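## Task

Read the lot number printed on the shelf edge under each cardboard box. Every cardboard box whose lot number shows up at least twice in the storeroom must end up on the desk, resting there by itself without the robot holding it. The robot must not tip over or be left leaning.

## Robot and tools

Robot: a Hello Robot Stretch 3 with one arm. It has a two-wheeled base (0.33 m long, 0.34 m wide) that drives only forward/back or spins in place, pivoting at the point between the wheels, 0.05 m behind the front edge. A lift carries the arm up a mast, and the arm telescopes out to the robot's right. To bring the gripper further forward or back, move the base. A wrist (yaw, pitch, roll) and a two-finger gripper sit at the arm's end. The head carries head_camera and nav_camera; wrist_camera rides on the gripper.

Frames: the base frame has its origin on the floor between the drive wheels, x forward, y left, z up. hand_pose is reported in this frame, at the point where the closed fingertips meet. The odometry frame is the base frame as it was at the start.

execute_actions takes "actions", a list run in order. Each action may have "robot", "steps" (1 to 450 control steps at 30 per second, default 1) and "until" (ends the action early once all its conditions hold; needs steps). An action with only steps just waits. An empty list returns the current state and images. If any part is invalid or out of range, nothing in the call runs.

"robot" is one command, a list of up to 8 commands run one after another (items may also be {"pause_s": s}, s up to 15), or {"stop": true}, which brakes everything and clears the queue. A command can hold:
- "base": exactly one of {"translate_m": d}, a relative drive in metres from where the base is when that command begins, forward positive, |d| at most 1; or {"rotate_rad": a}, a relative spin in radians, counter-clockwise (left) positive, |a| at most 3.2.
- "joints": absolute targets by name; unnamed joints keep their targets. lift_m 0 to 1.1 (arm height); arm_m 0 to 0.52 (extension); wrist_yaw_rad -1.345 to 4.42 (0 along the arm, positive toward the front, 3.0 folded over the base); wrist_pitch_rad -1.57 to 0.451 (0 level, negative tips fingers down); wrist_roll_rad -2.911 to 2.911 (0 fingers side by side); gripper_m -0.089 to 0.179 (larger is wider; the real fingertip gap is about 0.007 less when nearly shut, 0.025 less when fully open, zero below 0.007); head_pan_rad -3.953 to 1.73 (0 forward, positive left, -1.57 looks along the arm); head_tilt_rad -1.53 to 0.419 (negative down).
- "contact_limits": {"arm_m": effort percent 1 to 100}, the motor effort at which the arm's motion halts; lower is gentler, too low stops at once. It lasts until the next arm_m command.
Base and joints in one command start together. Motions keep running across later actions and while you are deciding. A new command overrides at once and discards the rest of an older queue.

"until": {"robot": {"status": "ended"}} waits until nothing reports moving and no queue runs. You can also compare fields, e.g. {"lift_m": [">", 0.3], "base_status": ["!=", "moving"]}, with =, !=, <, <=, >, >=; joint readings, goals (lift_m_goal) and statuses (lift_m_status), plus refusals, queue and queue_left, are usable. {"any": {"status": "ended"}} fires when any single motion or the queue ends.

zoom_image: camera (head_camera, nav_camera or wrist_camera) and region [x0, y0, x1, y1] in pixels of that camera's latest image, origin top-left, at most 504 by 504. Useful for reading lot numbers.

finished_scene: scene (integer 1 or 2). Irreversible; the result reports success and gives the next task. Let every motion finish first, since leftover motion is braked afterwards.

Results: base_status and joint_status per part read moving, done, off_target (rested away from target, may still push), contact_stop (lift or arm pushed firmly and went slack), time_out, stopped, not_commanded or torque_fault (a wrist servo switched off for about 10 s and goes limp). The bracket after base_status gives distance travelled vs. target, from wheel counts. joint_goals lists targets; measured_speeds gives speeds; motor_effort gives effort percent (peak in brackets), positive pushing toward higher values. robot.on_its_own appears when a goal was changed by the robot, a joint is slack or off, a motor strains at rest, or base_tilt shows a lean of 3 degrees or more. refusals, queue (idle/running/done/dropped/stopped) and queue_left describe the latest queue; "refused:" and "dropped:" lines explain why, counting from 0. base_odometry, heading, turned_by_wheels and turned_by_imu track motion. lidar_m gives 12 distances in 30-degree sectors starting straight ahead and going counter-clockwise, 0.17 m above the floor ("-" means nothing seen). wrist_depth_mm and head_depth_mm are 7x7 grids of depths in mm. Each result includes one image per camera.

Gripping: command gripper_m below the object's width to grip; to let go, open at least 0.02 beyond where the fingers made contact. Readings and "done" do not prove an object is held; check the cameras. Squeezing too hard triggers a stall guard that weakens the grip.

Speed: the base is fast only when stowed (lift_m below 0.30, arm_m below 0.03, wrist_yaw_rad above 2.54); otherwise 0.10 m/s and 0.63 rad/s.

Safety: fold or unfold the wrist only with lift_m between 0.32 and 0.95, wrist_pitch_rad -0.4 and roll near 0; after folding the lift may go down to 0.25. With yaw below -0.4 keep pitch at -0.5 or lower. Pushing against something rigid with the gripper above about 0.45 m can tip the robot, especially a second push after a contact_stop. Never drive while gripping or pressing on something fixed. Snagging furniture, above all when reversing, can tip it; reverse the last move in small steps, pull the gripper free if base_tilt rises, and lower the lift to about 0.2 if still tipped. Avoid drops, slams, hard hits and knocking items over; loose objects may also be nudged by outside disturbances.

Each tool is called in YAML: its name, and indented under it one key for each argument.

## Session

execute_actions:
  actions: []

Scene clock: 0.00 s.
robot.base_odometry: x=+0.000 y=+0.000 heading=+0.000 (m, m, rad; robot's odometry frame)
robot.turned_by_wheels: +0.000 (rad since the last result)
robot.turned_by_imu: +0.000 (rad since the last result)
robot.base_tilt: forward=+0.8 right=+1.3 (deg)
robot.lidar_m: 0.68 0.76 1.23 2.90 1.14 1.14 1.60 1.78 1.41 1.53 0.82 0.68
robot.head_depth_mm: 606 608 610 612 614 615 618 / 615 618 620 623 624 625 628 / 629 632 636 636 636 639 639 / 635 638 642 642 644 648 648 / 647 650 653 655 656 659 661 / 660 662 664 665 668 671 674 / 671 674 676 678 680 683 684
robot.base_status: not_commanded
robot.joint_positions: lift_m=+0.351 arm_m=+0.003 wrist_yaw_rad=+2.984 wrist_pitch_rad=-0.476 wrist_roll_rad=-0.009 gripper_m=+0.037 head_pan_rad=-0.020 head_tilt_rad=-0.002
robot.joint_goals: lift_m=+0.351 arm_m=+0.003 wrist_yaw_rad=+2.984 wrist_pitch_rad=-0.476 wrist_roll_rad=-0.009 gripper_m=+0.037 head_pan_rad=-0.020 head_tilt_rad=-0.002
robot.joint_status: lift_m=not_commanded arm_m=not_commanded wrist_yaw_rad=not_commanded wrist_pitch_rad=not_commanded wrist_roll_rad=not_commanded gripper_m=not_commanded head_pan_rad=not_commanded head_tilt_rad=not_commanded
robot.measured_speeds: translate_m=+0.000 rotate_rad=+0.000 lift_m=+0.000 arm_m=+0.000 wrist_yaw_rad=+0.000 wrist_pitch_rad=+0.000 wrist_roll_rad=+0.000 head_pan_rad=+0.000 head_tilt_rad=+0.000
robot: refusals=0 queue=idle queue_left=0
robot.motor_effort: left_wheel=+0 right_wheel=+0 lift_m=+22 arm_m=+0 wrist_yaw_rad=+1 wrist_pitch_rad=+5 wrist_roll_rad=+0 gripper_m=+0 head_pan_rad=+0 head_tilt_rad=+1 (%)
robot.hand_pose: x=+0.0127 y=+0.0663 z=+0.3508 quat_wxyz=(+0.220, +0.695, +0.114, +0.675) (m; robot's base frame)
robot.wrist_depth_mm: - - - - - - 867 / - - - - - - 870 / 965 - - - - - 833 / 772 772 812 832 861 894 828 / 640 651 688 704 707 725 728 / 542 552 - 572 601 603 623 / 480 502 - 508 494 518 527
pictures: head_camera (sideways: a quarter turn clockwise sets it upright), nav_camera (sideways: a quarter turn counterclockwise sets it upright), wrist_camera
Images, in order (width x height): head_camera 896x504, nav_camera 672x504, wrist_camera 644x364.

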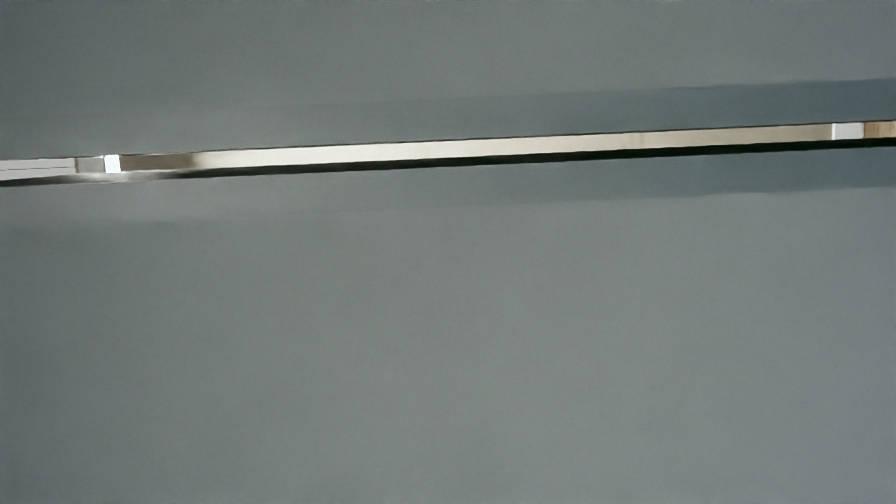

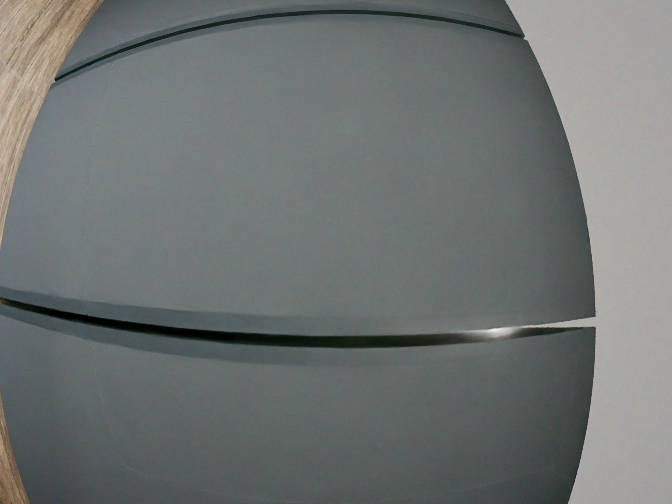

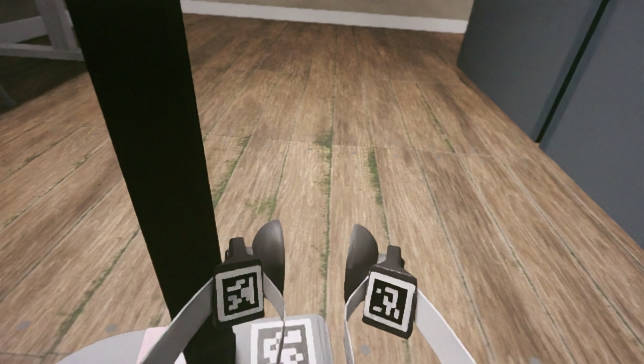

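execute_actions:
  actions:
    - {"robot":{"joints":{"head_pan_rad":1.5,"head_tilt_rad":-0.4,"lift_m":0.27}},"steps":150,"until":{"robot":{"status":"ended"}}}

execute_actions:
  actions:
    - {"robot":{"joints":{"head_pan_rad":-1.4}},"steps":150,"until":{"robot":{"status":"ended"}}}

execute_actions:
  actions:
    - {"robot":{"joints":{"head_pan_rad":-2.6}},"steps":150,"until":{"robot":{"status":"ended"}}}

execute_actions:
  actions:
    - {"robot":{"joints":{"head_pan_rad":-3.8}},"steps":150,"until":{"robot":{"status":"ended"}}}

Scene clock: 7.23 s.
robot.base_odometry: x=+0.000 y=+0.000 heading=+0.000 (m, m, rad; robot's odometry frame)
robot.turned_by_wheels: +0.000 (rad since the last result)
robot.turned_by_imu: -0.001 (rad since the last result)
robot.base_tilt: forward=+0.8 right=+1.3 (deg)
robot.lidar_m: 0.68 0.76 1.23 2.90 1.14 1.14 1.60 1.78 1.41 1.52 0.82 0.68
robot.head_depth_mm: 2479 2654 2857 3004 2275 1749 1419 / 2497 2663 2891 3037 2307 1755 1420 / 2491 2708 2897 3049 2305 1760 1428 / 2508 2700 2911 3124 2311 1774 1433 / 2538 2758 2927 3117 2328 1780 1434 / 2565 2736 2952 3147 2332 1787 1443 / 2581 2769 3029 3197 2367 1803 1441
robot.base_status: not_commanded
robot.joint_positions: lift_m=+0.270 arm_m=+0.003 wrist_yaw_rad=+2.984 wrist_pitch_rad=-0.478 wrist_roll_rad=-0.009 gripper_m=+0.037 head_pan_rad=+1.493 head_tilt_rad=-0.395
robot.joint_goals: lift_m=+0.270 arm_m=+0.003 wrist_yaw_rad=+2.984 wrist_pitch_rad=-0.478 wrist_roll_rad=-0.009 gripper_m=+0.037 head_pan_rad=+1.500 head_tilt_rad=-0.400
robot.joint_status: lift_m=done arm_m=not_commanded wrist_yaw_rad=not_commanded wrist_pitch_rad=not_commanded wrist_roll_rad=not_commanded gripper_m=not_commanded head_pan_rad=done head_tilt_rad=done
robot.measured_speeds: translate_m=+0.000 rotate_rad=+0.000 lift_m=+0.000 arm_m=+0.000 wrist_yaw_rad=+0.000 wrist_pitch_rad=+0.000 wrist_roll_rad=+0.000 head_pan_rad=+0.000 head_tilt_rad=+0.000
robot: refusals=0 queue=done queue_left=0
robot.motor_effort: left_wheel=+0(0) right_wheel=-1(1) lift_m=+18(22) arm_m=-1(1) wrist_yaw_rad=+1(1) wrist_pitch_rad=+5(5) wrist_roll_rad=+0(0) gripper_m=+1(1) head_pan_rad=+5(50) head_tilt_rad=-3(29) (%)
robot.hand_pose: x=+0.0126 y=+0.0661 z=+0.2697 quat_wxyz=(+0.220, +0.695, +0.114, +0.675) (m; robot's base frame)
robot.wrist_depth_mm: - - - - - - 857 / - - - - - - 854 / 805 - 857 896 920 961 851 / 644 650 682 694 709 728 731 / 527 537 582 579 584 598 615 / 467 - - - 499 499 508 / - - - - 413 429 437
pictures: head_camera (sideways: a quarter turn clockwise sets it upright), nav_camera (sideways: a quarter turn counterclockwise sets it upright), wrist_camera
camera_calibration (this result's frames):
head_camera: T_world_to_cam=[[-0.0551532, -0.394328, -0.917313, 1.2192], [-0.991233, 0.132095, 0.00281342, 0.00708663], [0.120063, 0.909426, -0.398157, 0.475716], [0, 0, 0, 1]] pos_world=[0.0171511, 0.047199, 1.30777]
nav_camera: T_world_to_cam=[[0.0246895, 0.405206, 0.913892, -1.14902], [0.997151, -0.075162, 0.00638693, 0.0385401], [0.071278, 0.911131, -0.405907, 0.479628], [0, 0, 0, 1]] pos_world=[-0.0442485, 0.031483, 1.24452]
wrist_camera: T_world_to_cam=[[0.987935, -0.13421, 0.0772845, -0.0303675], [-0.0133537, -0.570985, -0.820852, 0.303134], [0.154294, 0.809916, -0.565889, 0.259791], [0, 0, 0, 1]] pos_world=[-0.00603516, -0.041399, 0.398188]
Images, in order (width x height): head_camera 896x504, nav_camera 672x504, wrist_camera 644x364.

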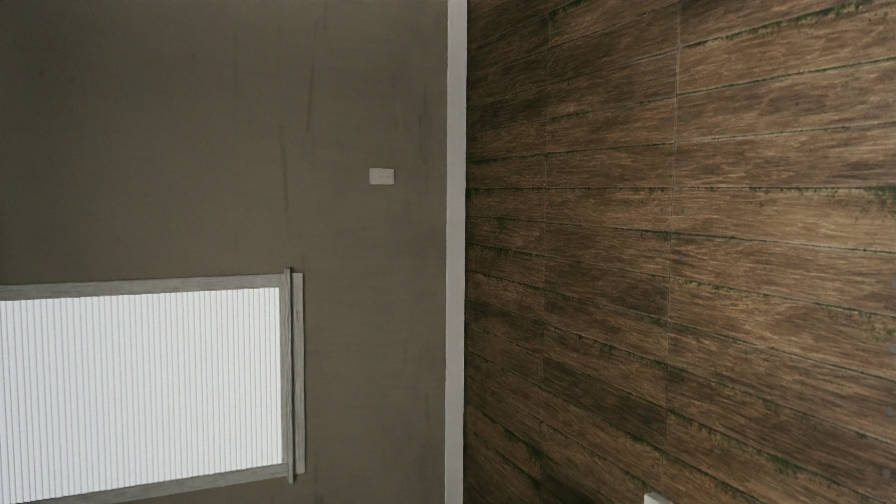

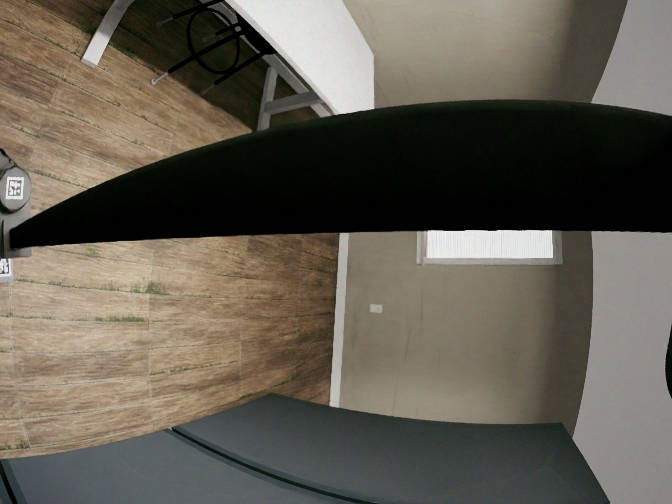

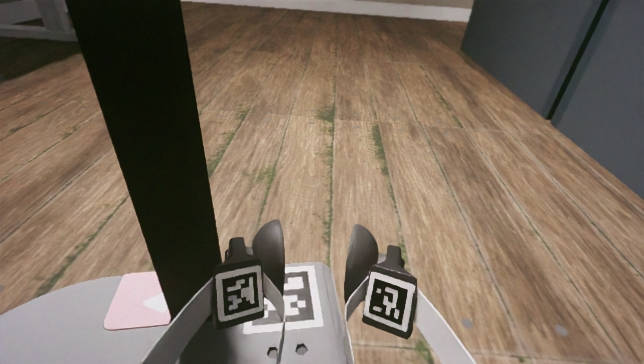

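Scene clock: 9.03 s.
robot.base_odometry: x=+0.000 y=+0.000 heading=+0.000 (m, m, rad; robot's odometry frame)
robot.turned_by_wheels: +0.000 (rad since the last result)
robot.turned_by_imu: +0.000 (rad since the last result)
robot.base_tilt: forward=+0.8 right=+1.3 (deg)
robot.lidar_m: 0.68 0.76 1.23 2.90 1.14 1.15 1.61 1.78 1.41 1.53 0.82 0.68
robot.head_depth_mm: 1506 1628 1686 1825 1971 1675 1412 / 1550 1686 1739 1869 1981 1708 1425 / 1610 1744 1819 1944 2081 1747 1426 / 1489 1661 1684 1761 1935 1776 1428 / 1304 1399 1474 1575 1671 1668 1429 / 1148 1187 1232 1277 1339 1388 1380 / 977 1005 1040 1072 1110 1148 1189
robot.base_status: not_commanded
robot.joint_positions: lift_m=+0.270 arm_m=+0.003 wrist_yaw_rad=+2.984 wrist_pitch_rad=-0.478 wrist_roll_rad=-0.009 gripper_m=+0.037 head_pan_rad=-1.393 head_tilt_rad=-0.395
robot.joint_goals: lift_m=+0.270 arm_m=+0.003 wrist_yaw_rad=+2.984 wrist_pitch_rad=-0.478 wrist_roll_rad=-0.009 gripper_m=+0.037 head_pan_rad=-1.400 head_tilt_rad=-0.400
robot.joint_status: lift_m=done arm_m=not_commanded wrist_yaw_rad=not_commanded wrist_pitch_rad=not_commanded wrist_roll_rad=not_commanded gripper_m=not_commanded head_pan_rad=done head_tilt_rad=done
robot.measured_speeds: translate_m=+0.000 rotate_rad=+0.000 lift_m=+0.000 arm_m=+0.000 wrist_yaw_rad=+0.000 wrist_pitch_rad=+0.000 wrist_roll_rad=+0.000 head_pan_rad=+0.000 head_tilt_rad=+0.000
robot: refusals=0 queue=done queue_left=0
robot.motor_effort: left_wheel=+0(0) right_wheel=+0(0) lift_m=+18(19) arm_m=+0(1) wrist_yaw_rad=+0(1) wrist_pitch_rad=+5(5) wrist_roll_rad=+0(0) gripper_m=-1(1) head_pan_rad=-3(51) head_tilt_rad=-3(3) (%)
robot.hand_pose: x=+0.0126 y=+0.0661 z=+0.2697 quat_wxyz=(+0.220, +0.695, +0.114, +0.675) (m; robot's base frame)
robot.wrist_depth_mm: - - - - - - 877 / - - - - - - 853 / 814 - 862 884 921 956 844 / 642 651 672 690 716 741 752 / 532 535 580 578 592 593 607 / 466 - - - 497 496 509 / - - - - 410 432 440
pictures: head_camera (sideways: a quarter turn clockwise sets it upright), nav_camera (sideways: a quarter turn counterclockwise sets it upright), wrist_camera
camera_calibration (this result's frames):
head_camera: T_world_to_cam=[[-0.0465575, 0.395688, -0.917204, 1.219], [0.992372, 0.123251, 0.00279847, -0.00499393], [0.114154, -0.910077, -0.398408, 0.476079], [0, 0, 0, 1]] pos_world=[0.00736321, -0.0484606, 1.30776]
nav_camera: T_world_to_cam=[[0.0787827, -0.398495, 0.913781, -1.14921], [-0.983677, -0.17983, 0.00638617, 0.0506241], [0.16178, -0.899368, -0.406158, 0.479403], [0, 0, 0, 1]] pos_world=[0.0627777, -0.0176897, 1.24451]
wrist_camera: T_world_to_cam=[[0.987935, -0.13421, 0.0772845, -0.0303676], [-0.0133539, -0.570986, -0.820851, 0.303134], [0.154295, 0.809916, -0.565889, 0.259791], [0, 0, 0, 1]] pos_world=[-0.00603514, -0.041399, 0.398188]
Images, in order (width x height): head_camera 896x504, nav_camera 672x504, wrist_camera 644x364.

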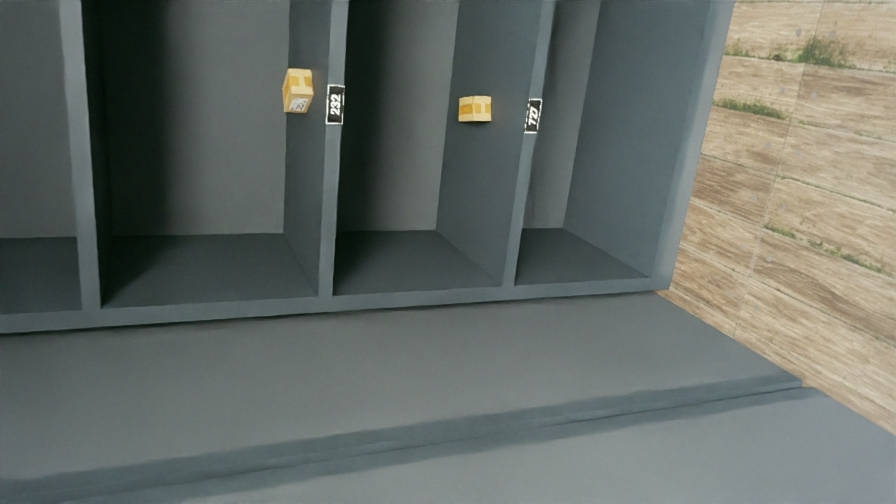

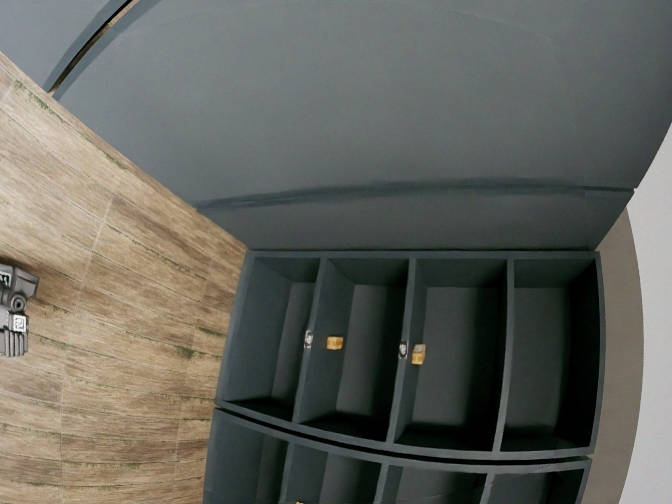

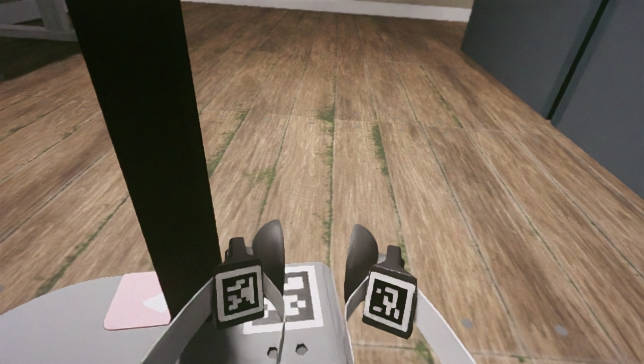

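Scene clock: 10.17 s.
robot.base_odometry: x=+0.000 y=+0.000 heading=+0.000 (m, m, rad; robot's odometry frame)
robot.turned_by_wheels: +0.000 (rad since the last result)
robot.turned_by_imu: +0.000 (rad since the last result)
robot.base_tilt: forward=+0.9 right=+1.2 (deg)
robot.lidar_m: 0.68 0.76 1.23 2.90 1.14 1.14 1.61 1.78 1.41 1.53 0.82 0.68
robot.head_depth_mm: 1460 1552 1644 1757 1873 1736 1418 / 1558 1667 1780 1904 2025 1747 1422 / 1677 1792 1935 2100 2191 1761 1426 / 1840 1984 2150 2316 2305 1755 1430 / 2002 2178 2321 2479 2139 1768 1435 / 1572 1701 1839 2006 2161 1776 1440 / 1684 1876 1984 2034 2116 1766 1447
robot.base_status: not_commanded
robot.joint_positions: lift_m=+0.270 arm_m=+0.003 wrist_yaw_rad=+2.984 wrist_pitch_rad=-0.478 wrist_roll_rad=-0.009 gripper_m=+0.037 head_pan_rad=-2.593 head_tilt_rad=-0.395
robot.joint_goals: lift_m=+0.270 arm_m=+0.003 wrist_yaw_rad=+2.984 wrist_pitch_rad=-0.478 wrist_roll_rad=-0.009 gripper_m=+0.037 head_pan_rad=-2.600 head_tilt_rad=-0.400
robot.joint_status: lift_m=done arm_m=not_commanded wrist_yaw_rad=not_commanded wrist_pitch_rad=not_commanded wrist_roll_rad=not_commanded gripper_m=not_commanded head_pan_rad=done head_tilt_rad=done
robot.measured_speeds: translate_m=+0.000 rotate_rad=+0.000 lift_m=+0.000 arm_m=+0.000 wrist_yaw_rad=+0.000 wrist_pitch_rad=+0.000 wrist_roll_rad=+0.000 head_pan_rad=+0.000 head_tilt_rad=+0.000
robot: refusals=0 queue=done queue_left=0
robot.motor_effort: left_wheel=+0(0) right_wheel=+0(0) lift_m=+18(19) arm_m=+0(0) wrist_yaw_rad=+1(0) wrist_pitch_rad=+5(5) wrist_roll_rad=+0(0) gripper_m=+0(1) head_pan_rad=-3(51) head_tilt_rad=-3(3) (%)
robot.hand_pose: x=+0.0126 y=+0.0661 z=+0.2697 quat_wxyz=(+0.220, +0.695, +0.114, +0.675) (m; robot's base frame)
robot.wrist_depth_mm: - - - - - - 875 / - - - - - - 868 / 795 - 866 879 932 964 848 / 635 646 670 693 707 742 747 / 531 536 575 578 587 594 614 / 464 - - - 499 497 511 / - - - - 415 433 436
pictures: head_camera (sideways: a quarter turn clockwise sets it upright), nav_camera (sideways: a quarter turn counterclockwise sets it upright), wrist_camera
camera_calibration (this result's frames):
head_camera: T_world_to_cam=[[0.351942, 0.186783, -0.917196, 1.21656], [0.474467, -0.880269, 0.00279743, -0.00183336], [-0.806857, -0.436164, -0.398426, 0.48172], [0, 0, 0, 1]] pos_world=[-0.0386096, -0.0187374, 1.30776]
nav_camera: T_world_to_cam=[[-0.342881, -0.217835, 0.913773, -1.14662], [-0.52405, 0.851664, 0.00638612, 0.0478205], [-0.779618, -0.476673, -0.406175, 0.485168], [0, 0, 0, 1]] pos_world=[0.0101509, -0.0592352, 1.24451]
wrist_camera: T_world_to_cam=[[0.987935, -0.13421, 0.0772845, -0.0303675], [-0.0133539, -0.570986, -0.820851, 0.303134], [0.154295, 0.809916, -0.565889, 0.259791], [0, 0, 0, 1]] pos_world=[-0.00603513, -0.041399, 0.398188]
Images, in order (width x height): head_camera 896x504, nav_camera 672x504, wrist_camera 644x364.

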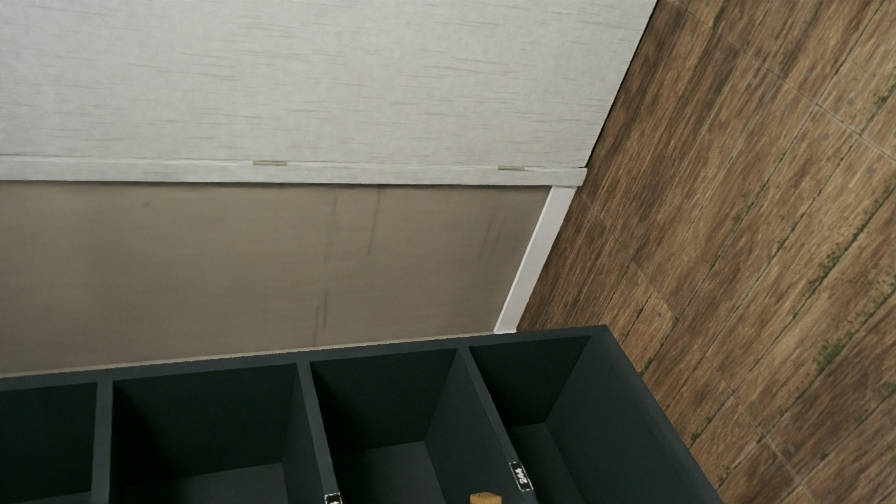

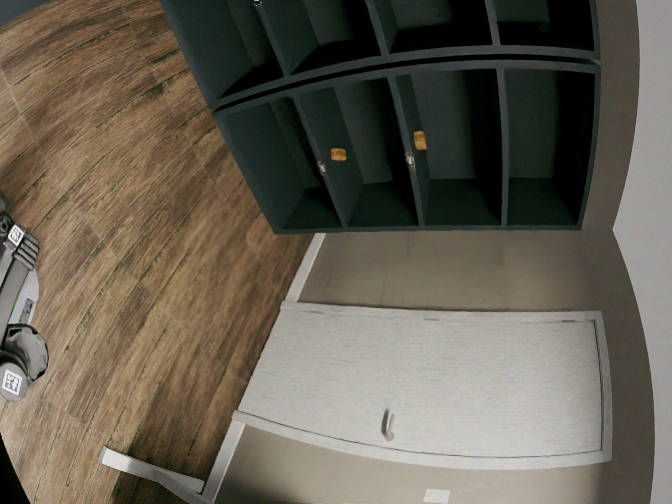

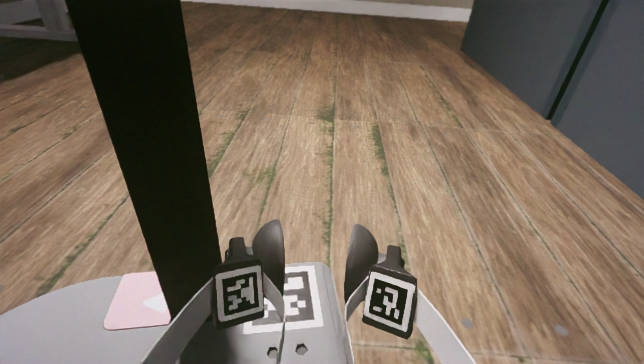

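Scene clock: 11.30 s.
robot.base_odometry: x=+0.000 y=+0.000 heading=+0.000 (m, m, rad; robot's odometry frame)
robot.turned_by_wheels: +0.000 (rad since the last result)
robot.turned_by_imu: +0.000 (rad since the last result)
robot.base_tilt: forward=+0.9 right=+1.3 (deg)
robot.lidar_m: 0.68 0.76 1.23 2.90 1.14 1.15 1.61 1.78 1.42 1.53 0.82 0.68
robot.head_depth_mm: 1857 1986 2142 1461 - - - / 1751 1897 2027 1477 2117 1692 1419 / 1664 1791 1917 1484 1359 1652 1420 / 1583 1693 1794 1493 1192 1705 1430 / 1505 1596 1712 1509 1092 1774 1431 / 1434 1528 1619 1516 1046 1556 1432 / 1378 1454 1543 1527 1213 1794 1445
robot.base_status: not_commanded
robot.joint_positions: lift_m=+0.270 arm_m=+0.003 wrist_yaw_rad=+2.984 wrist_pitch_rad=-0.478 wrist_roll_rad=-0.009 gripper_m=+0.037 head_pan_rad=-3.793 head_tilt_rad=-0.395
robot.joint_goals: lift_m=+0.270 arm_m=+0.003 wrist_yaw_rad=+2.984 wrist_pitch_rad=-0.478 wrist_roll_rad=-0.009 gripper_m=+0.037 head_pan_rad=-3.800 head_tilt_rad=-0.400
robot.joint_status: lift_m=done arm_m=not_commanded wrist_yaw_rad=not_commanded wrist_pitch_rad=not_commanded wrist_roll_rad=not_commanded gripper_m=not_commanded head_pan_rad=done head_tilt_rad=done
robot.measured_speeds: translate_m=+0.000 rotate_rad=+0.000 lift_m=+0.000 arm_m=+0.000 wrist_yaw_rad=+0.000 wrist_pitch_rad=+0.000 wrist_roll_rad=+0.000 head_pan_rad=+0.000 head_tilt_rad=+0.000
robot: refusals=0 queue=done queue_left=0
robot.motor_effort: left_wheel=+0(0) right_wheel=+0(1) lift_m=+19(19) arm_m=+1(1) wrist_yaw_rad=+1(0) wrist_pitch_rad=+5(5) wrist_roll_rad=+0(0) gripper_m=-1(0) head_pan_rad=-3(50) head_tilt_rad=-3(3) (%)
robot.hand_pose: x=+0.0126 y=+0.0661 z=+0.2697 quat_wxyz=(+0.220, +0.695, +0.114, +0.675) (m; robot's base frame)
robot.wrist_depth_mm: - - - - - - 865 / - - - - - - 855 / 807 - 858 902 917 963 851 / 643 653 682 692 713 744 756 / 527 542 574 573 583 592 610 / 465 - - - 497 500 516 / - - - - 410 430 437
pictures: head_camera (sideways: a quarter turn clockwise sets it upright), nav_camera (sideways: a quarter turn counterclockwise sets it upright), wrist_camera
camera_calibration (this result's frames):
head_camera: T_world_to_cam=[[0.301629, -0.26035, -0.91719, 1.21686], [-0.648519, -0.761194, 0.00279659, 0.00501797], [-0.698888, 0.593971, -0.39844, 0.48108], [0, 0, 0, 1]] pos_world=[-0.0275649, 0.0348815, 1.30776]
nav_camera: T_world_to_cam=[[-0.327287, 0.240653, 0.913767, -1.14671], [0.603891, 0.797042, 0.00638607, 0.0409401], [-0.726773, 0.553905, -0.406189, 0.484864], [0, 0, 0, 1]] pos_world=[-0.047641, -0.0252404, 1.24451]
wrist_camera: T_world_to_cam=[[0.987935, -0.13421, 0.0772845, -0.0303676], [-0.0133538, -0.570986, -0.820851, 0.303134], [0.154295, 0.809916, -0.565889, 0.259791], [0, 0, 0, 1]] pos_world=[-0.00603514, -0.041399, 0.398188]
Images, in order (width x height): head_camera 896x504, nav_camera 672x504, wrist_camera 644x364.

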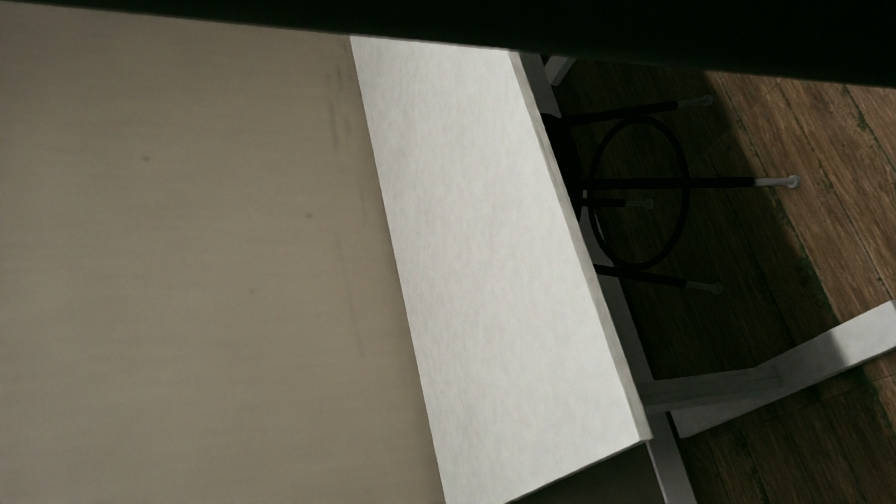

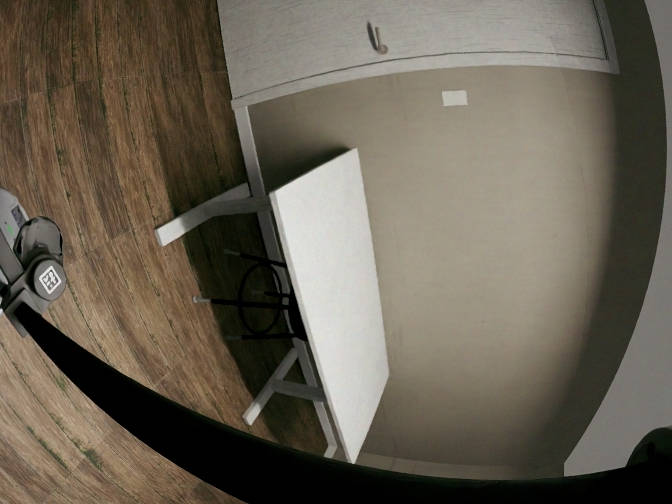

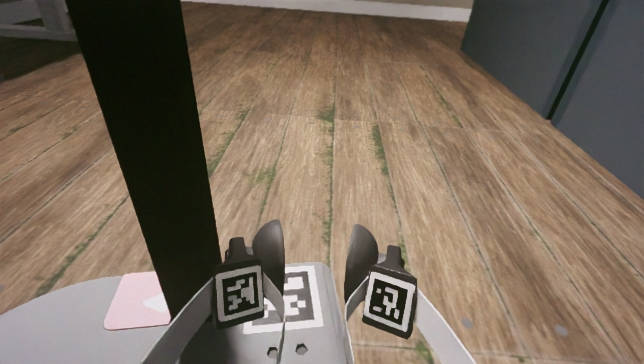

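execute_actions:
  actions:
    - {"robot":{"joints":{"head_pan_rad":-1.9}},"steps":150,"until":{"robot":{"status":"ended"}}}

Scene clock: 14.33 s.
robot.base_odometry: x=+0.000 y=+0.000 heading=+0.000 (m, m, rad; robot's odometry frame)
robot.turned_by_wheels: +0.000 (rad since the last result)
robot.turned_by_imu: +0.000 (rad since the last result)
robot.base_tilt: forward=+0.8 right=+1.3 (deg)
robot.lidar_m: 0.68 0.76 1.23 2.91 1.14 1.14 1.61 1.78 1.42 1.53 0.82 0.68
robot.head_depth_mm: 1667 1823 1897 1923 2144 1745 1415 / 1629 1795 1871 1947 2157 1753 1420 / 1609 1749 1850 1840 1993 1764 1419 / 1228 1343 1441 1561 1715 1739 1433 / 1547 1709 1775 1899 2020 1738 1433 / 1535 1661 1734 1886 2026 1721 1442 / 1507 1652 1688 1850 1958 1695 1447
robot.base_status: not_commanded
robot.joint_positions: lift_m=+0.270 arm_m=+0.003 wrist_yaw_rad=+2.984 wrist_pitch_rad=-0.478 wrist_roll_rad=-0.009 gripper_m=+0.037 head_pan_rad=-1.907 head_tilt_rad=-0.395
robot.joint_goals: lift_m=+0.270 arm_m=+0.003 wrist_yaw_rad=+2.984 wrist_pitch_rad=-0.478 wrist_roll_rad=-0.009 gripper_m=+0.037 head_pan_rad=-1.900 head_tilt_rad=-0.400
robot.joint_status: lift_m=done arm_m=not_commanded wrist_yaw_rad=not_commanded wrist_pitch_rad=not_commanded wrist_roll_rad=not_commanded gripper_m=not_commanded head_pan_rad=done head_tilt_rad=done
robot.measured_speeds: translate_m=+0.000 rotate_rad=+0.000 lift_m=+0.000 arm_m=+0.000 wrist_yaw_rad=+0.000 wrist_pitch_rad=+0.000 wrist_roll_rad=+0.000 head_pan_rad=+0.000 head_tilt_rad=+0.000
robot: refusals=0 queue=done queue_left=0
robot.motor_effort: left_wheel=+0(0) right_wheel=+0(0) lift_m=+19(18) arm_m=-1(1) wrist_yaw_rad=+1(0) wrist_pitch_rad=+5(5) wrist_roll_rad=+0(0) gripper_m=+0(1) head_pan_rad=+3(49) head_tilt_rad=-3(3) (%)
robot.hand_pose: x=+0.0126 y=+0.0661 z=+0.2697 quat_wxyz=(+0.220, +0.695, +0.114, +0.675) (m; robot's base frame)
robot.wrist_depth_mm: - - - - - - 878 / - - - - - - 856 / 791 - 868 892 931 956 838 / 640 647 676 691 714 739 748 / 530 535 581 573 587 608 620 / 466 - - - 495 502 510 / - - - - 413 430 439
pictures: head_camera (sideways: a quarter turn clockwise sets it upright), nav_camera (sideways: a quarter turn counterclockwise sets it upright), wrist_camera
camera_calibration (this result's frames):
head_camera: T_world_to_cam=[[0.154189, 0.367407, -0.91719, 1.21776], [0.92456, -0.381026, 0.00279659, -0.00457784], [-0.348446, -0.848429, -0.39844, 0.478942], [0, 0, 0, 1]] pos_world=[-0.0166467, -0.0428093, 1.30776]
nav_camera: T_world_to_cam=[[-0.127516, -0.385708, 0.913767, -1.14793], [-0.944832, 0.327493, 0.00638607, 0.0503873], [-0.301715, -0.862542, -0.40619, 0.482271], [0, 0, 0, 1]] pos_world=[0.0467368, -0.0432877, 1.24451]
wrist_camera: T_world_to_cam=[[0.987935, -0.13421, 0.0772845, -0.0303676], [-0.0133538, -0.570986, -0.820851, 0.303134], [0.154295, 0.809916, -0.565889, 0.259791], [0, 0, 0, 1]] pos_world=[-0.00603514, -0.041399, 0.398188]
Images, in order (width x height): head_camera 896x504, nav_camera 672x504, wrist_camera 644x364.

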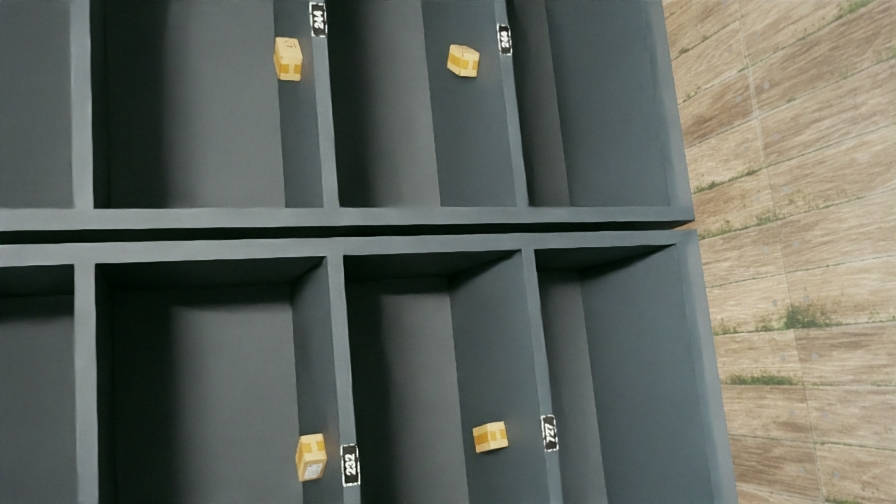

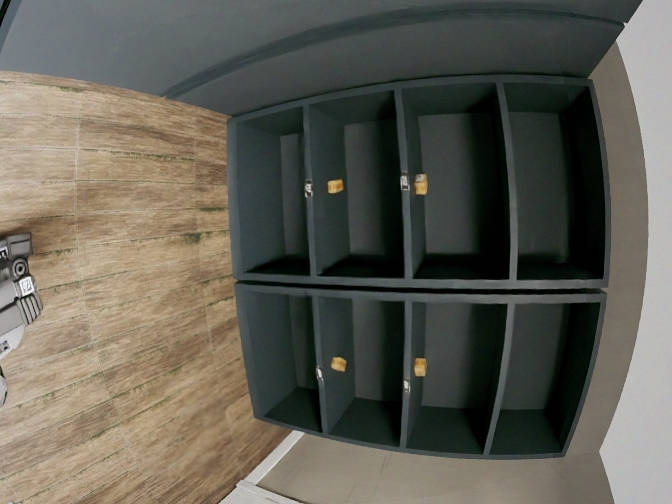

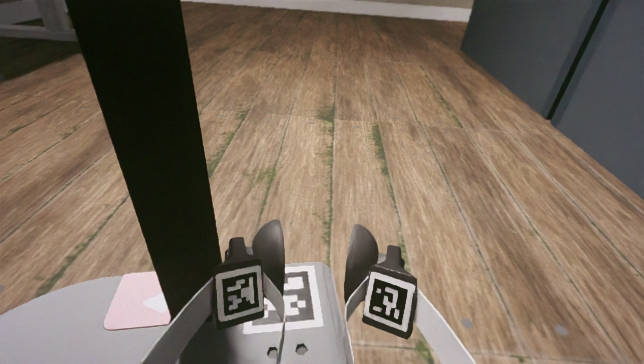

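zoom_image:
  camera: "head_camera"
  region: [260, 0, 540, 100]

zoom_image:
  camera: "head_camera"
  region: [280, 400, 580, 504]

Region (260, 0, 540, 100) of head_camera's 896x504 image, scaled by 1.800, with more detail than that image has; it fills the top 180 rows of this view, and the rest is white.

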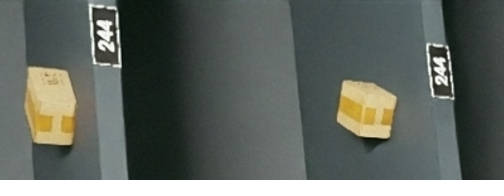

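Region (280, 400, 580, 504) of head_camera's 896x504 image, scaled by 1.680, with more detail than that image has; it fills the top 175 rows of this view, and the rest is white.

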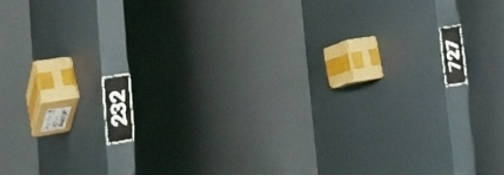

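execute_actions:
  actions:
    - {"robot":[{"base":{"rotate_rad":0.557},"joints":{"head_pan_rad":-1.57,"head_tilt_rad":-0.6,"wrist_pitch_rad":-0.4}},{"base":{"translate_m":-0.99}}],"steps":450,"until":{"robot":{"status":"ended"}}}
    - {"robot":{"base":{"rotate_rad":-0.757},"joints":{"lift_m":0.47}},"steps":100,"until":{"robot":{"lift_m":[">",0.33]}}}
    - {"robot":{"joints":{"wrist_yaw_rad":0.0}},"steps":150,"until":{"robot":{"wrist_yaw_rad":["<",1.0]}}}
    - {"robot":{"joints":{"wrist_pitch_rad":0.0,"gripper_m":0.17,"wrist_roll_rad":0.0}},"steps":150,"until":{"robot":{"status":"ended"}}}

Scene clock: 87.53 s.
robot.base_odometry: x=-0.840 y=-0.523 heading=-0.200 (m, m, rad; robot's odometry frame)
robot.turned_by_wheels: -0.200 (rad since the last result)
robot.turned_by_imu: -0.205 (rad since the last result)
robot.base_tilt: forward=+0.9 right=+1.2 (deg)
robot.lidar_m: 1.41 1.45 1.99 1.33 1.28 0.91 0.87 0.90 0.85 1.17 0.82 1.46
robot.head_depth_mm: 999 1072 824 1242 1084 1319 1245 / 995 1063 829 1315 1085 1383 1251 / 992 1060 836 1305 1090 1386 1250 / 983 1054 792 1304 1057 1387 1256 / 978 1049 792 1308 1063 1393 1257 / 974 1045 800 1307 1062 1398 1236 / 972 1056 804 1275 1066 1292 1233
robot.base_status: done (rotate_rad -0.7568 of -0.7570)
robot.joint_positions: lift_m=+0.470 arm_m=+0.003 wrist_yaw_rad=+0.004 wrist_pitch_rad=-0.028 wrist_roll_rad=-0.006 gripper_m=+0.170 head_pan_rad=-1.577 head_tilt_rad=-0.593
robot.joint_goals: lift_m=+0.470 arm_m=+0.003 wrist_yaw_rad=+0.000 wrist_pitch_rad=+0.000 wrist_roll_rad=+0.000 gripper_m=+0.170 head_pan_rad=-1.570 head_tilt_rad=-0.600
robot.joint_status: lift_m=done arm_m=not_commanded wrist_yaw_rad=done wrist_pitch_rad=done wrist_roll_rad=done gripper_m=done head_pan_rad=done head_tilt_rad=done
robot.measured_speeds: translate_m=+0.000 rotate_rad=+0.000 lift_m=+0.000 arm_m=+0.000 wrist_yaw_rad=+0.000 wrist_pitch_rad=+0.000 wrist_roll_rad=+0.000 head_pan_rad=+0.000 head_tilt_rad=+0.000
robot: refusals=0 queue=done queue_left=0
robot.motor_effort: left_wheel=+4(15) right_wheel=-6(14) lift_m=+26(24) arm_m=-1(0) wrist_yaw_rad=-4(3) wrist_pitch_rad=+11(9) wrist_roll_rad=+4(3) gripper_m=+0(82) head_pan_rad=+4(28) head_tilt_rad=-4(22) (%)
robot.hand_pose: x=-0.0205 y=-0.4032 z=+0.5773 quat_wxyz=(+0.710, +0.011, -0.705, -0.009) (m; robot's base frame)
robot.wrist_depth_mm: 517 785 874 876 883 747 504 / 531 775 884 896 902 746 502 / 538 785 908 921 922 736 520 / 488 578 633 599 762 675 517 / 529 814 944 957 956 503 504 / - 895 975 998 998 817 564 / 577 844 889 925 932 790 898
pictures: head_camera (sideways: a quarter turn clockwise sets it upright), nav_camera (sideways: a quarter turn counterclockwise sets it upright), wrist_camera
camera_calibration (this result's frames):
head_camera: T_world_to_cam=[[0.0276481, 0.570335, -0.820947, 1.09301], [0.998174, -0.0598683, -0.00797528, 0.00899622], [-0.0536972, -0.819228, -0.570949, 0.701606], [0, 0, 0, 1]] pos_world=[-0.00152511, -0.0480663, 1.29795]
nav_camera: T_world_to_cam=[[0.00352469, -0.57815, 0.815923, -1.02112], [-0.999982, 0.00196609, 0.00571294, 0.0516016], [-0.00490711, -0.815928, -0.578132, 0.704184], [0, 0, 0, 1]] pos_world=[0.0586554, -0.0159005, 1.23998]
wrist_camera: T_world_to_cam=[[-0.997044, 0.00984692, 0.0762026, -0.0663816], [-0.0738173, 0.15251, -0.985541, 0.672772], [-0.0213262, -0.988253, -0.151332, -0.148877], [0, 0, 0, 1]] pos_world=[-0.0196981, -0.249078, 0.645574]
Images, in order (width x height): head_camera 896x504, nav_camera 672x504, wrist_camera 644x364.

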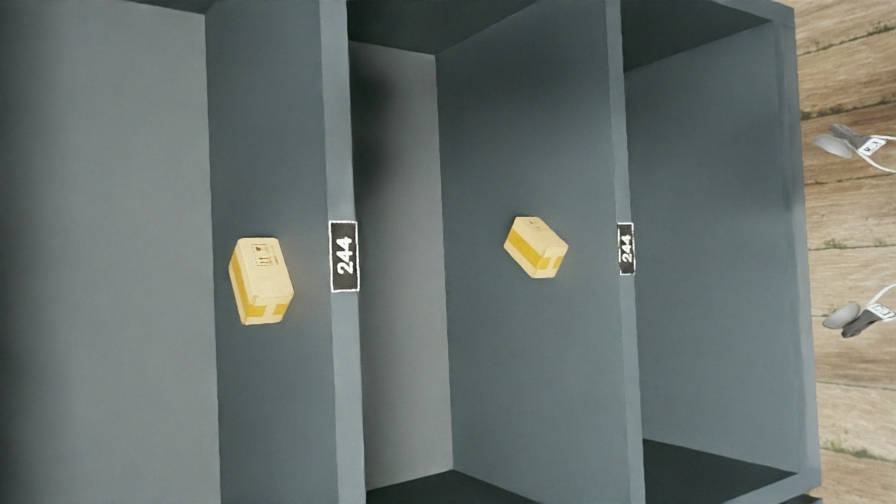

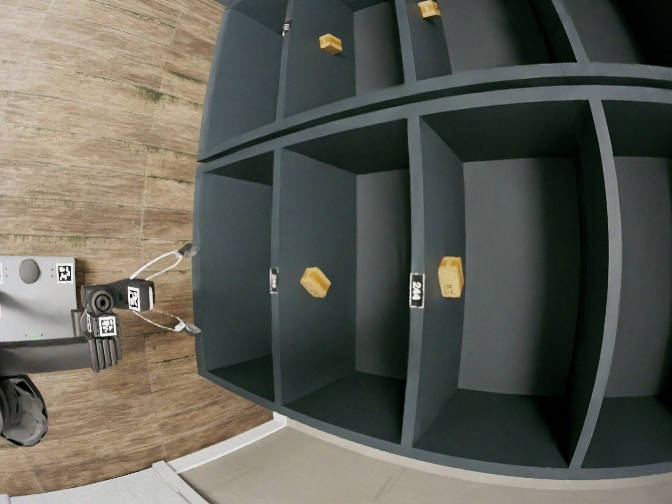

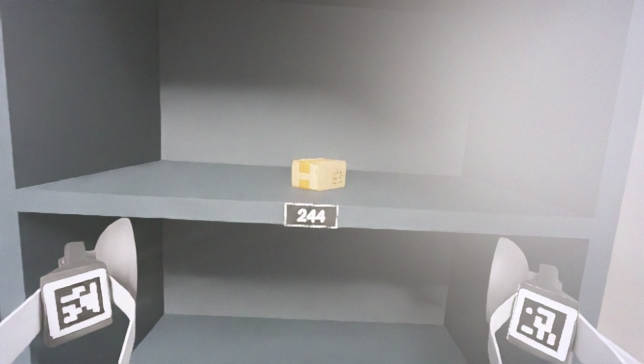

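zoom_image:
  camera: "head_camera"
  region: [480, 190, 660, 300]

zoom_image:
  camera: "head_camera"
  region: [200, 210, 380, 340]

zoom_image:
  camera: "wrist_camera"
  region: [260, 140, 380, 240]

Region (480, 190, 660, 300) of head_camera's 896x504 image, scaled by 2.800, with more detail than that image has.

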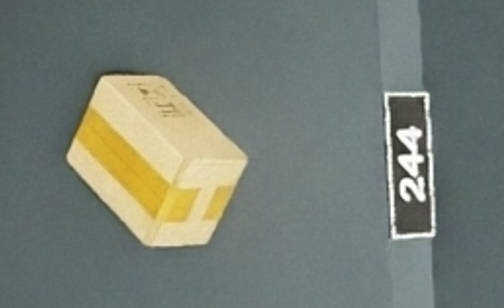

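Region (200, 210, 380, 340) of head_camera's 896x504 image, scaled by 2.800, with more detail than that image has.

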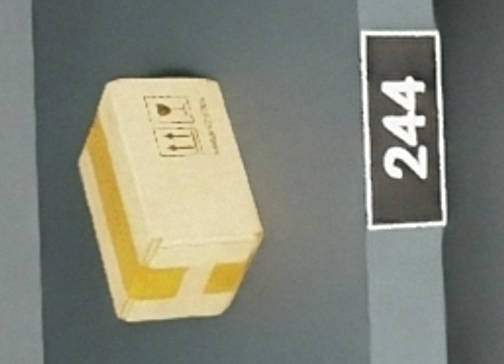

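Region (260, 140, 380, 240) of wrist_camera's 644x364 image, scaled by 4.200.

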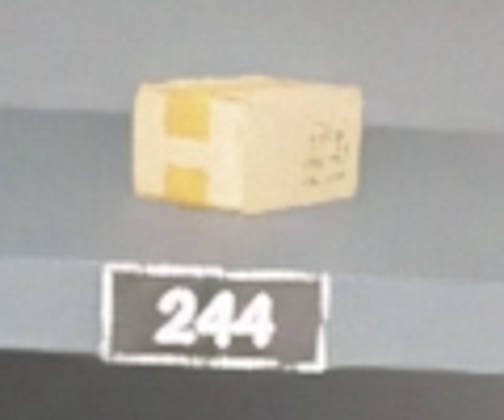

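execute_actions:
  actions:
    - {"robot":{"base":{"translate_m":0.10},"joints":{"lift_m":0.52,"wrist_yaw_rad":-0.4,"wrist_pitch_rad":-0.2,"arm_m":0.33,"gripper_m":0.179,"head_pan_rad":-1.7,"head_tilt_rad":-0.75}},"steps":300,"until":{"robot":{"status":"ended"}}}

Scene clock: 144.27 s.
robot.base_odometry: x=-0.742 y=-0.543 heading=-0.200 (m, m, rad; robot's odometry frame)
robot.turned_by_wheels: +0.000 (rad since the last result)
robot.turned_by_imu: -0.001 (rad since the last result)
robot.base_tilt: forward=+0.9 right=+1.2 (deg)
robot.lidar_m: 1.31 1.35 1.84 1.35 1.42 1.01 0.97 1.01 0.90 1.17 0.78 1.36
robot.head_depth_mm: 1017 815 1184 1124 1372 1341 1171 / 1022 777 1330 1142 1476 1340 1196 / 1004 779 1309 1113 1480 1351 1165 / 992 776 1299 1081 - 1320 1174 / 990 745 1273 1118 1447 1323 1182 / 974 745 1272 1113 1423 1319 1182 / 958 748 1252 1118 1215 1306 1179
robot.base_status: done (translate_m +0.1000 of +0.1000)
robot.joint_positions: lift_m=+0.520 arm_m=+0.330 wrist_yaw_rad=-0.398 wrist_pitch_rad=-0.215 wrist_roll_rad=-0.005 gripper_m=+0.179 head_pan_rad=-1.693 head_tilt_rad=-0.741
robot.joint_goals: lift_m=+0.520 arm_m=+0.330 wrist_yaw_rad=-0.400 wrist_pitch_rad=-0.200 wrist_roll_rad=+0.000 gripper_m=+0.179 head_pan_rad=-1.700 head_tilt_rad=-0.750
robot.joint_status: lift_m=done arm_m=done wrist_yaw_rad=done wrist_pitch_rad=done wrist_roll_rad=done gripper_m=done head_pan_rad=done head_tilt_rad=done
robot.measured_speeds: translate_m=+0.000 rotate_rad=+0.000 lift_m=+0.000 arm_m=+0.000 wrist_yaw_rad=+0.000 wrist_pitch_rad=+0.000 wrist_roll_rad=+0.000 head_pan_rad=+0.000 head_tilt_rad=+0.000
robot: refusals=0 queue=done queue_left=0
robot.motor_effort: left_wheel=+4(10) right_wheel=-6(7) lift_m=+25(26) arm_m=+2(1) wrist_yaw_rad=-1(1) wrist_pitch_rad=+6(11) wrist_roll_rad=+3(4) gripper_m=+1(50) head_pan_rad=-3(17) head_tilt_rad=-5(20) (%)
robot.hand_pose: x=-0.1165 y=-0.7007 z=+0.5803 quat_wxyz=(+0.676, -0.064, -0.702, -0.214) (m; robot's base frame)
robot.wrist_depth_mm: 452 488 538 604 653 504 400 / 471 513 561 626 673 513 407 / 483 526 581 632 658 529 412 / 360 371 280 377 424 449 402 / 268 270 276 283 293 308 337 / - 209 214 219 240 265 408 / 162 172 186 211 729 586 759
pictures: head_camera (sideways: a quarter turn clockwise sets it upright), nav_camera (sideways: a quarter turn counterclockwise sets it upright), wrist_camera
camera_calibration (this result's frames):
head_camera: T_world_to_cam=[[0.107596, 0.676791, -0.72827, 0.971716], [0.984697, -0.173556, -0.0158077, 0.0192731], [-0.137094, -0.715424, -0.685108, 0.850618], [0, 0, 0, 1]] pos_world=[-0.00691574, -0.0457515, 1.29074]
nav_camera: T_world_to_cam=[[-0.0774402, -0.687357, 0.72218, -0.89844], [-0.993094, 0.117208, 0.00506548, 0.0524036], [-0.088127, -0.716801, -0.691687, 0.852405], [0, 0, 0, 1]] pos_world=[0.0575862, -0.0126861, 1.23817]
wrist_camera: T_world_to_cam=[[-0.919444, 0.385783, 0.076119, 0.113147], [0.0630609, 0.335735, -0.939843, 0.831722], [-0.388132, -0.859333, -0.333017, -0.291412], [0, 0, 0, 1]] pos_world=[-0.0615227, -0.573309, 0.676031]
Images, in order (width x height): head_camera 896x504, nav_camera 672x504, wrist_camera 644x364.

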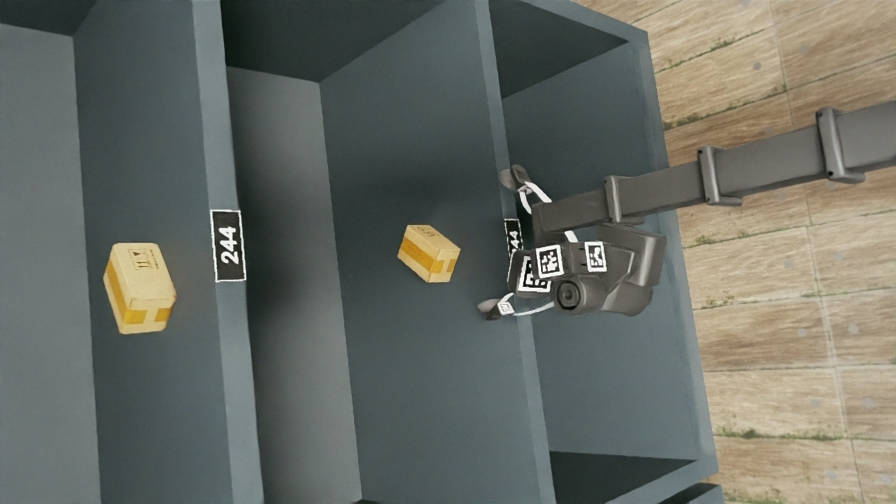

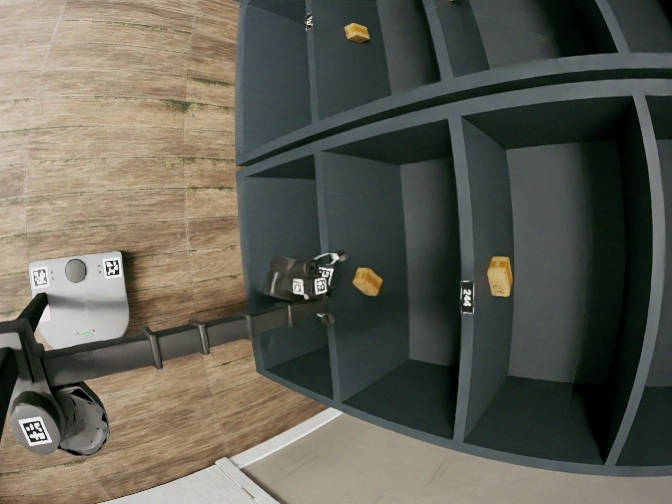

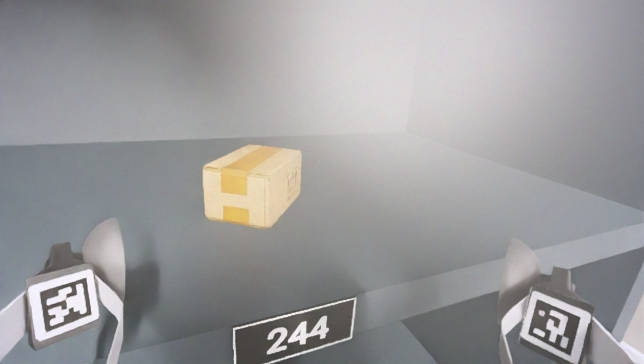

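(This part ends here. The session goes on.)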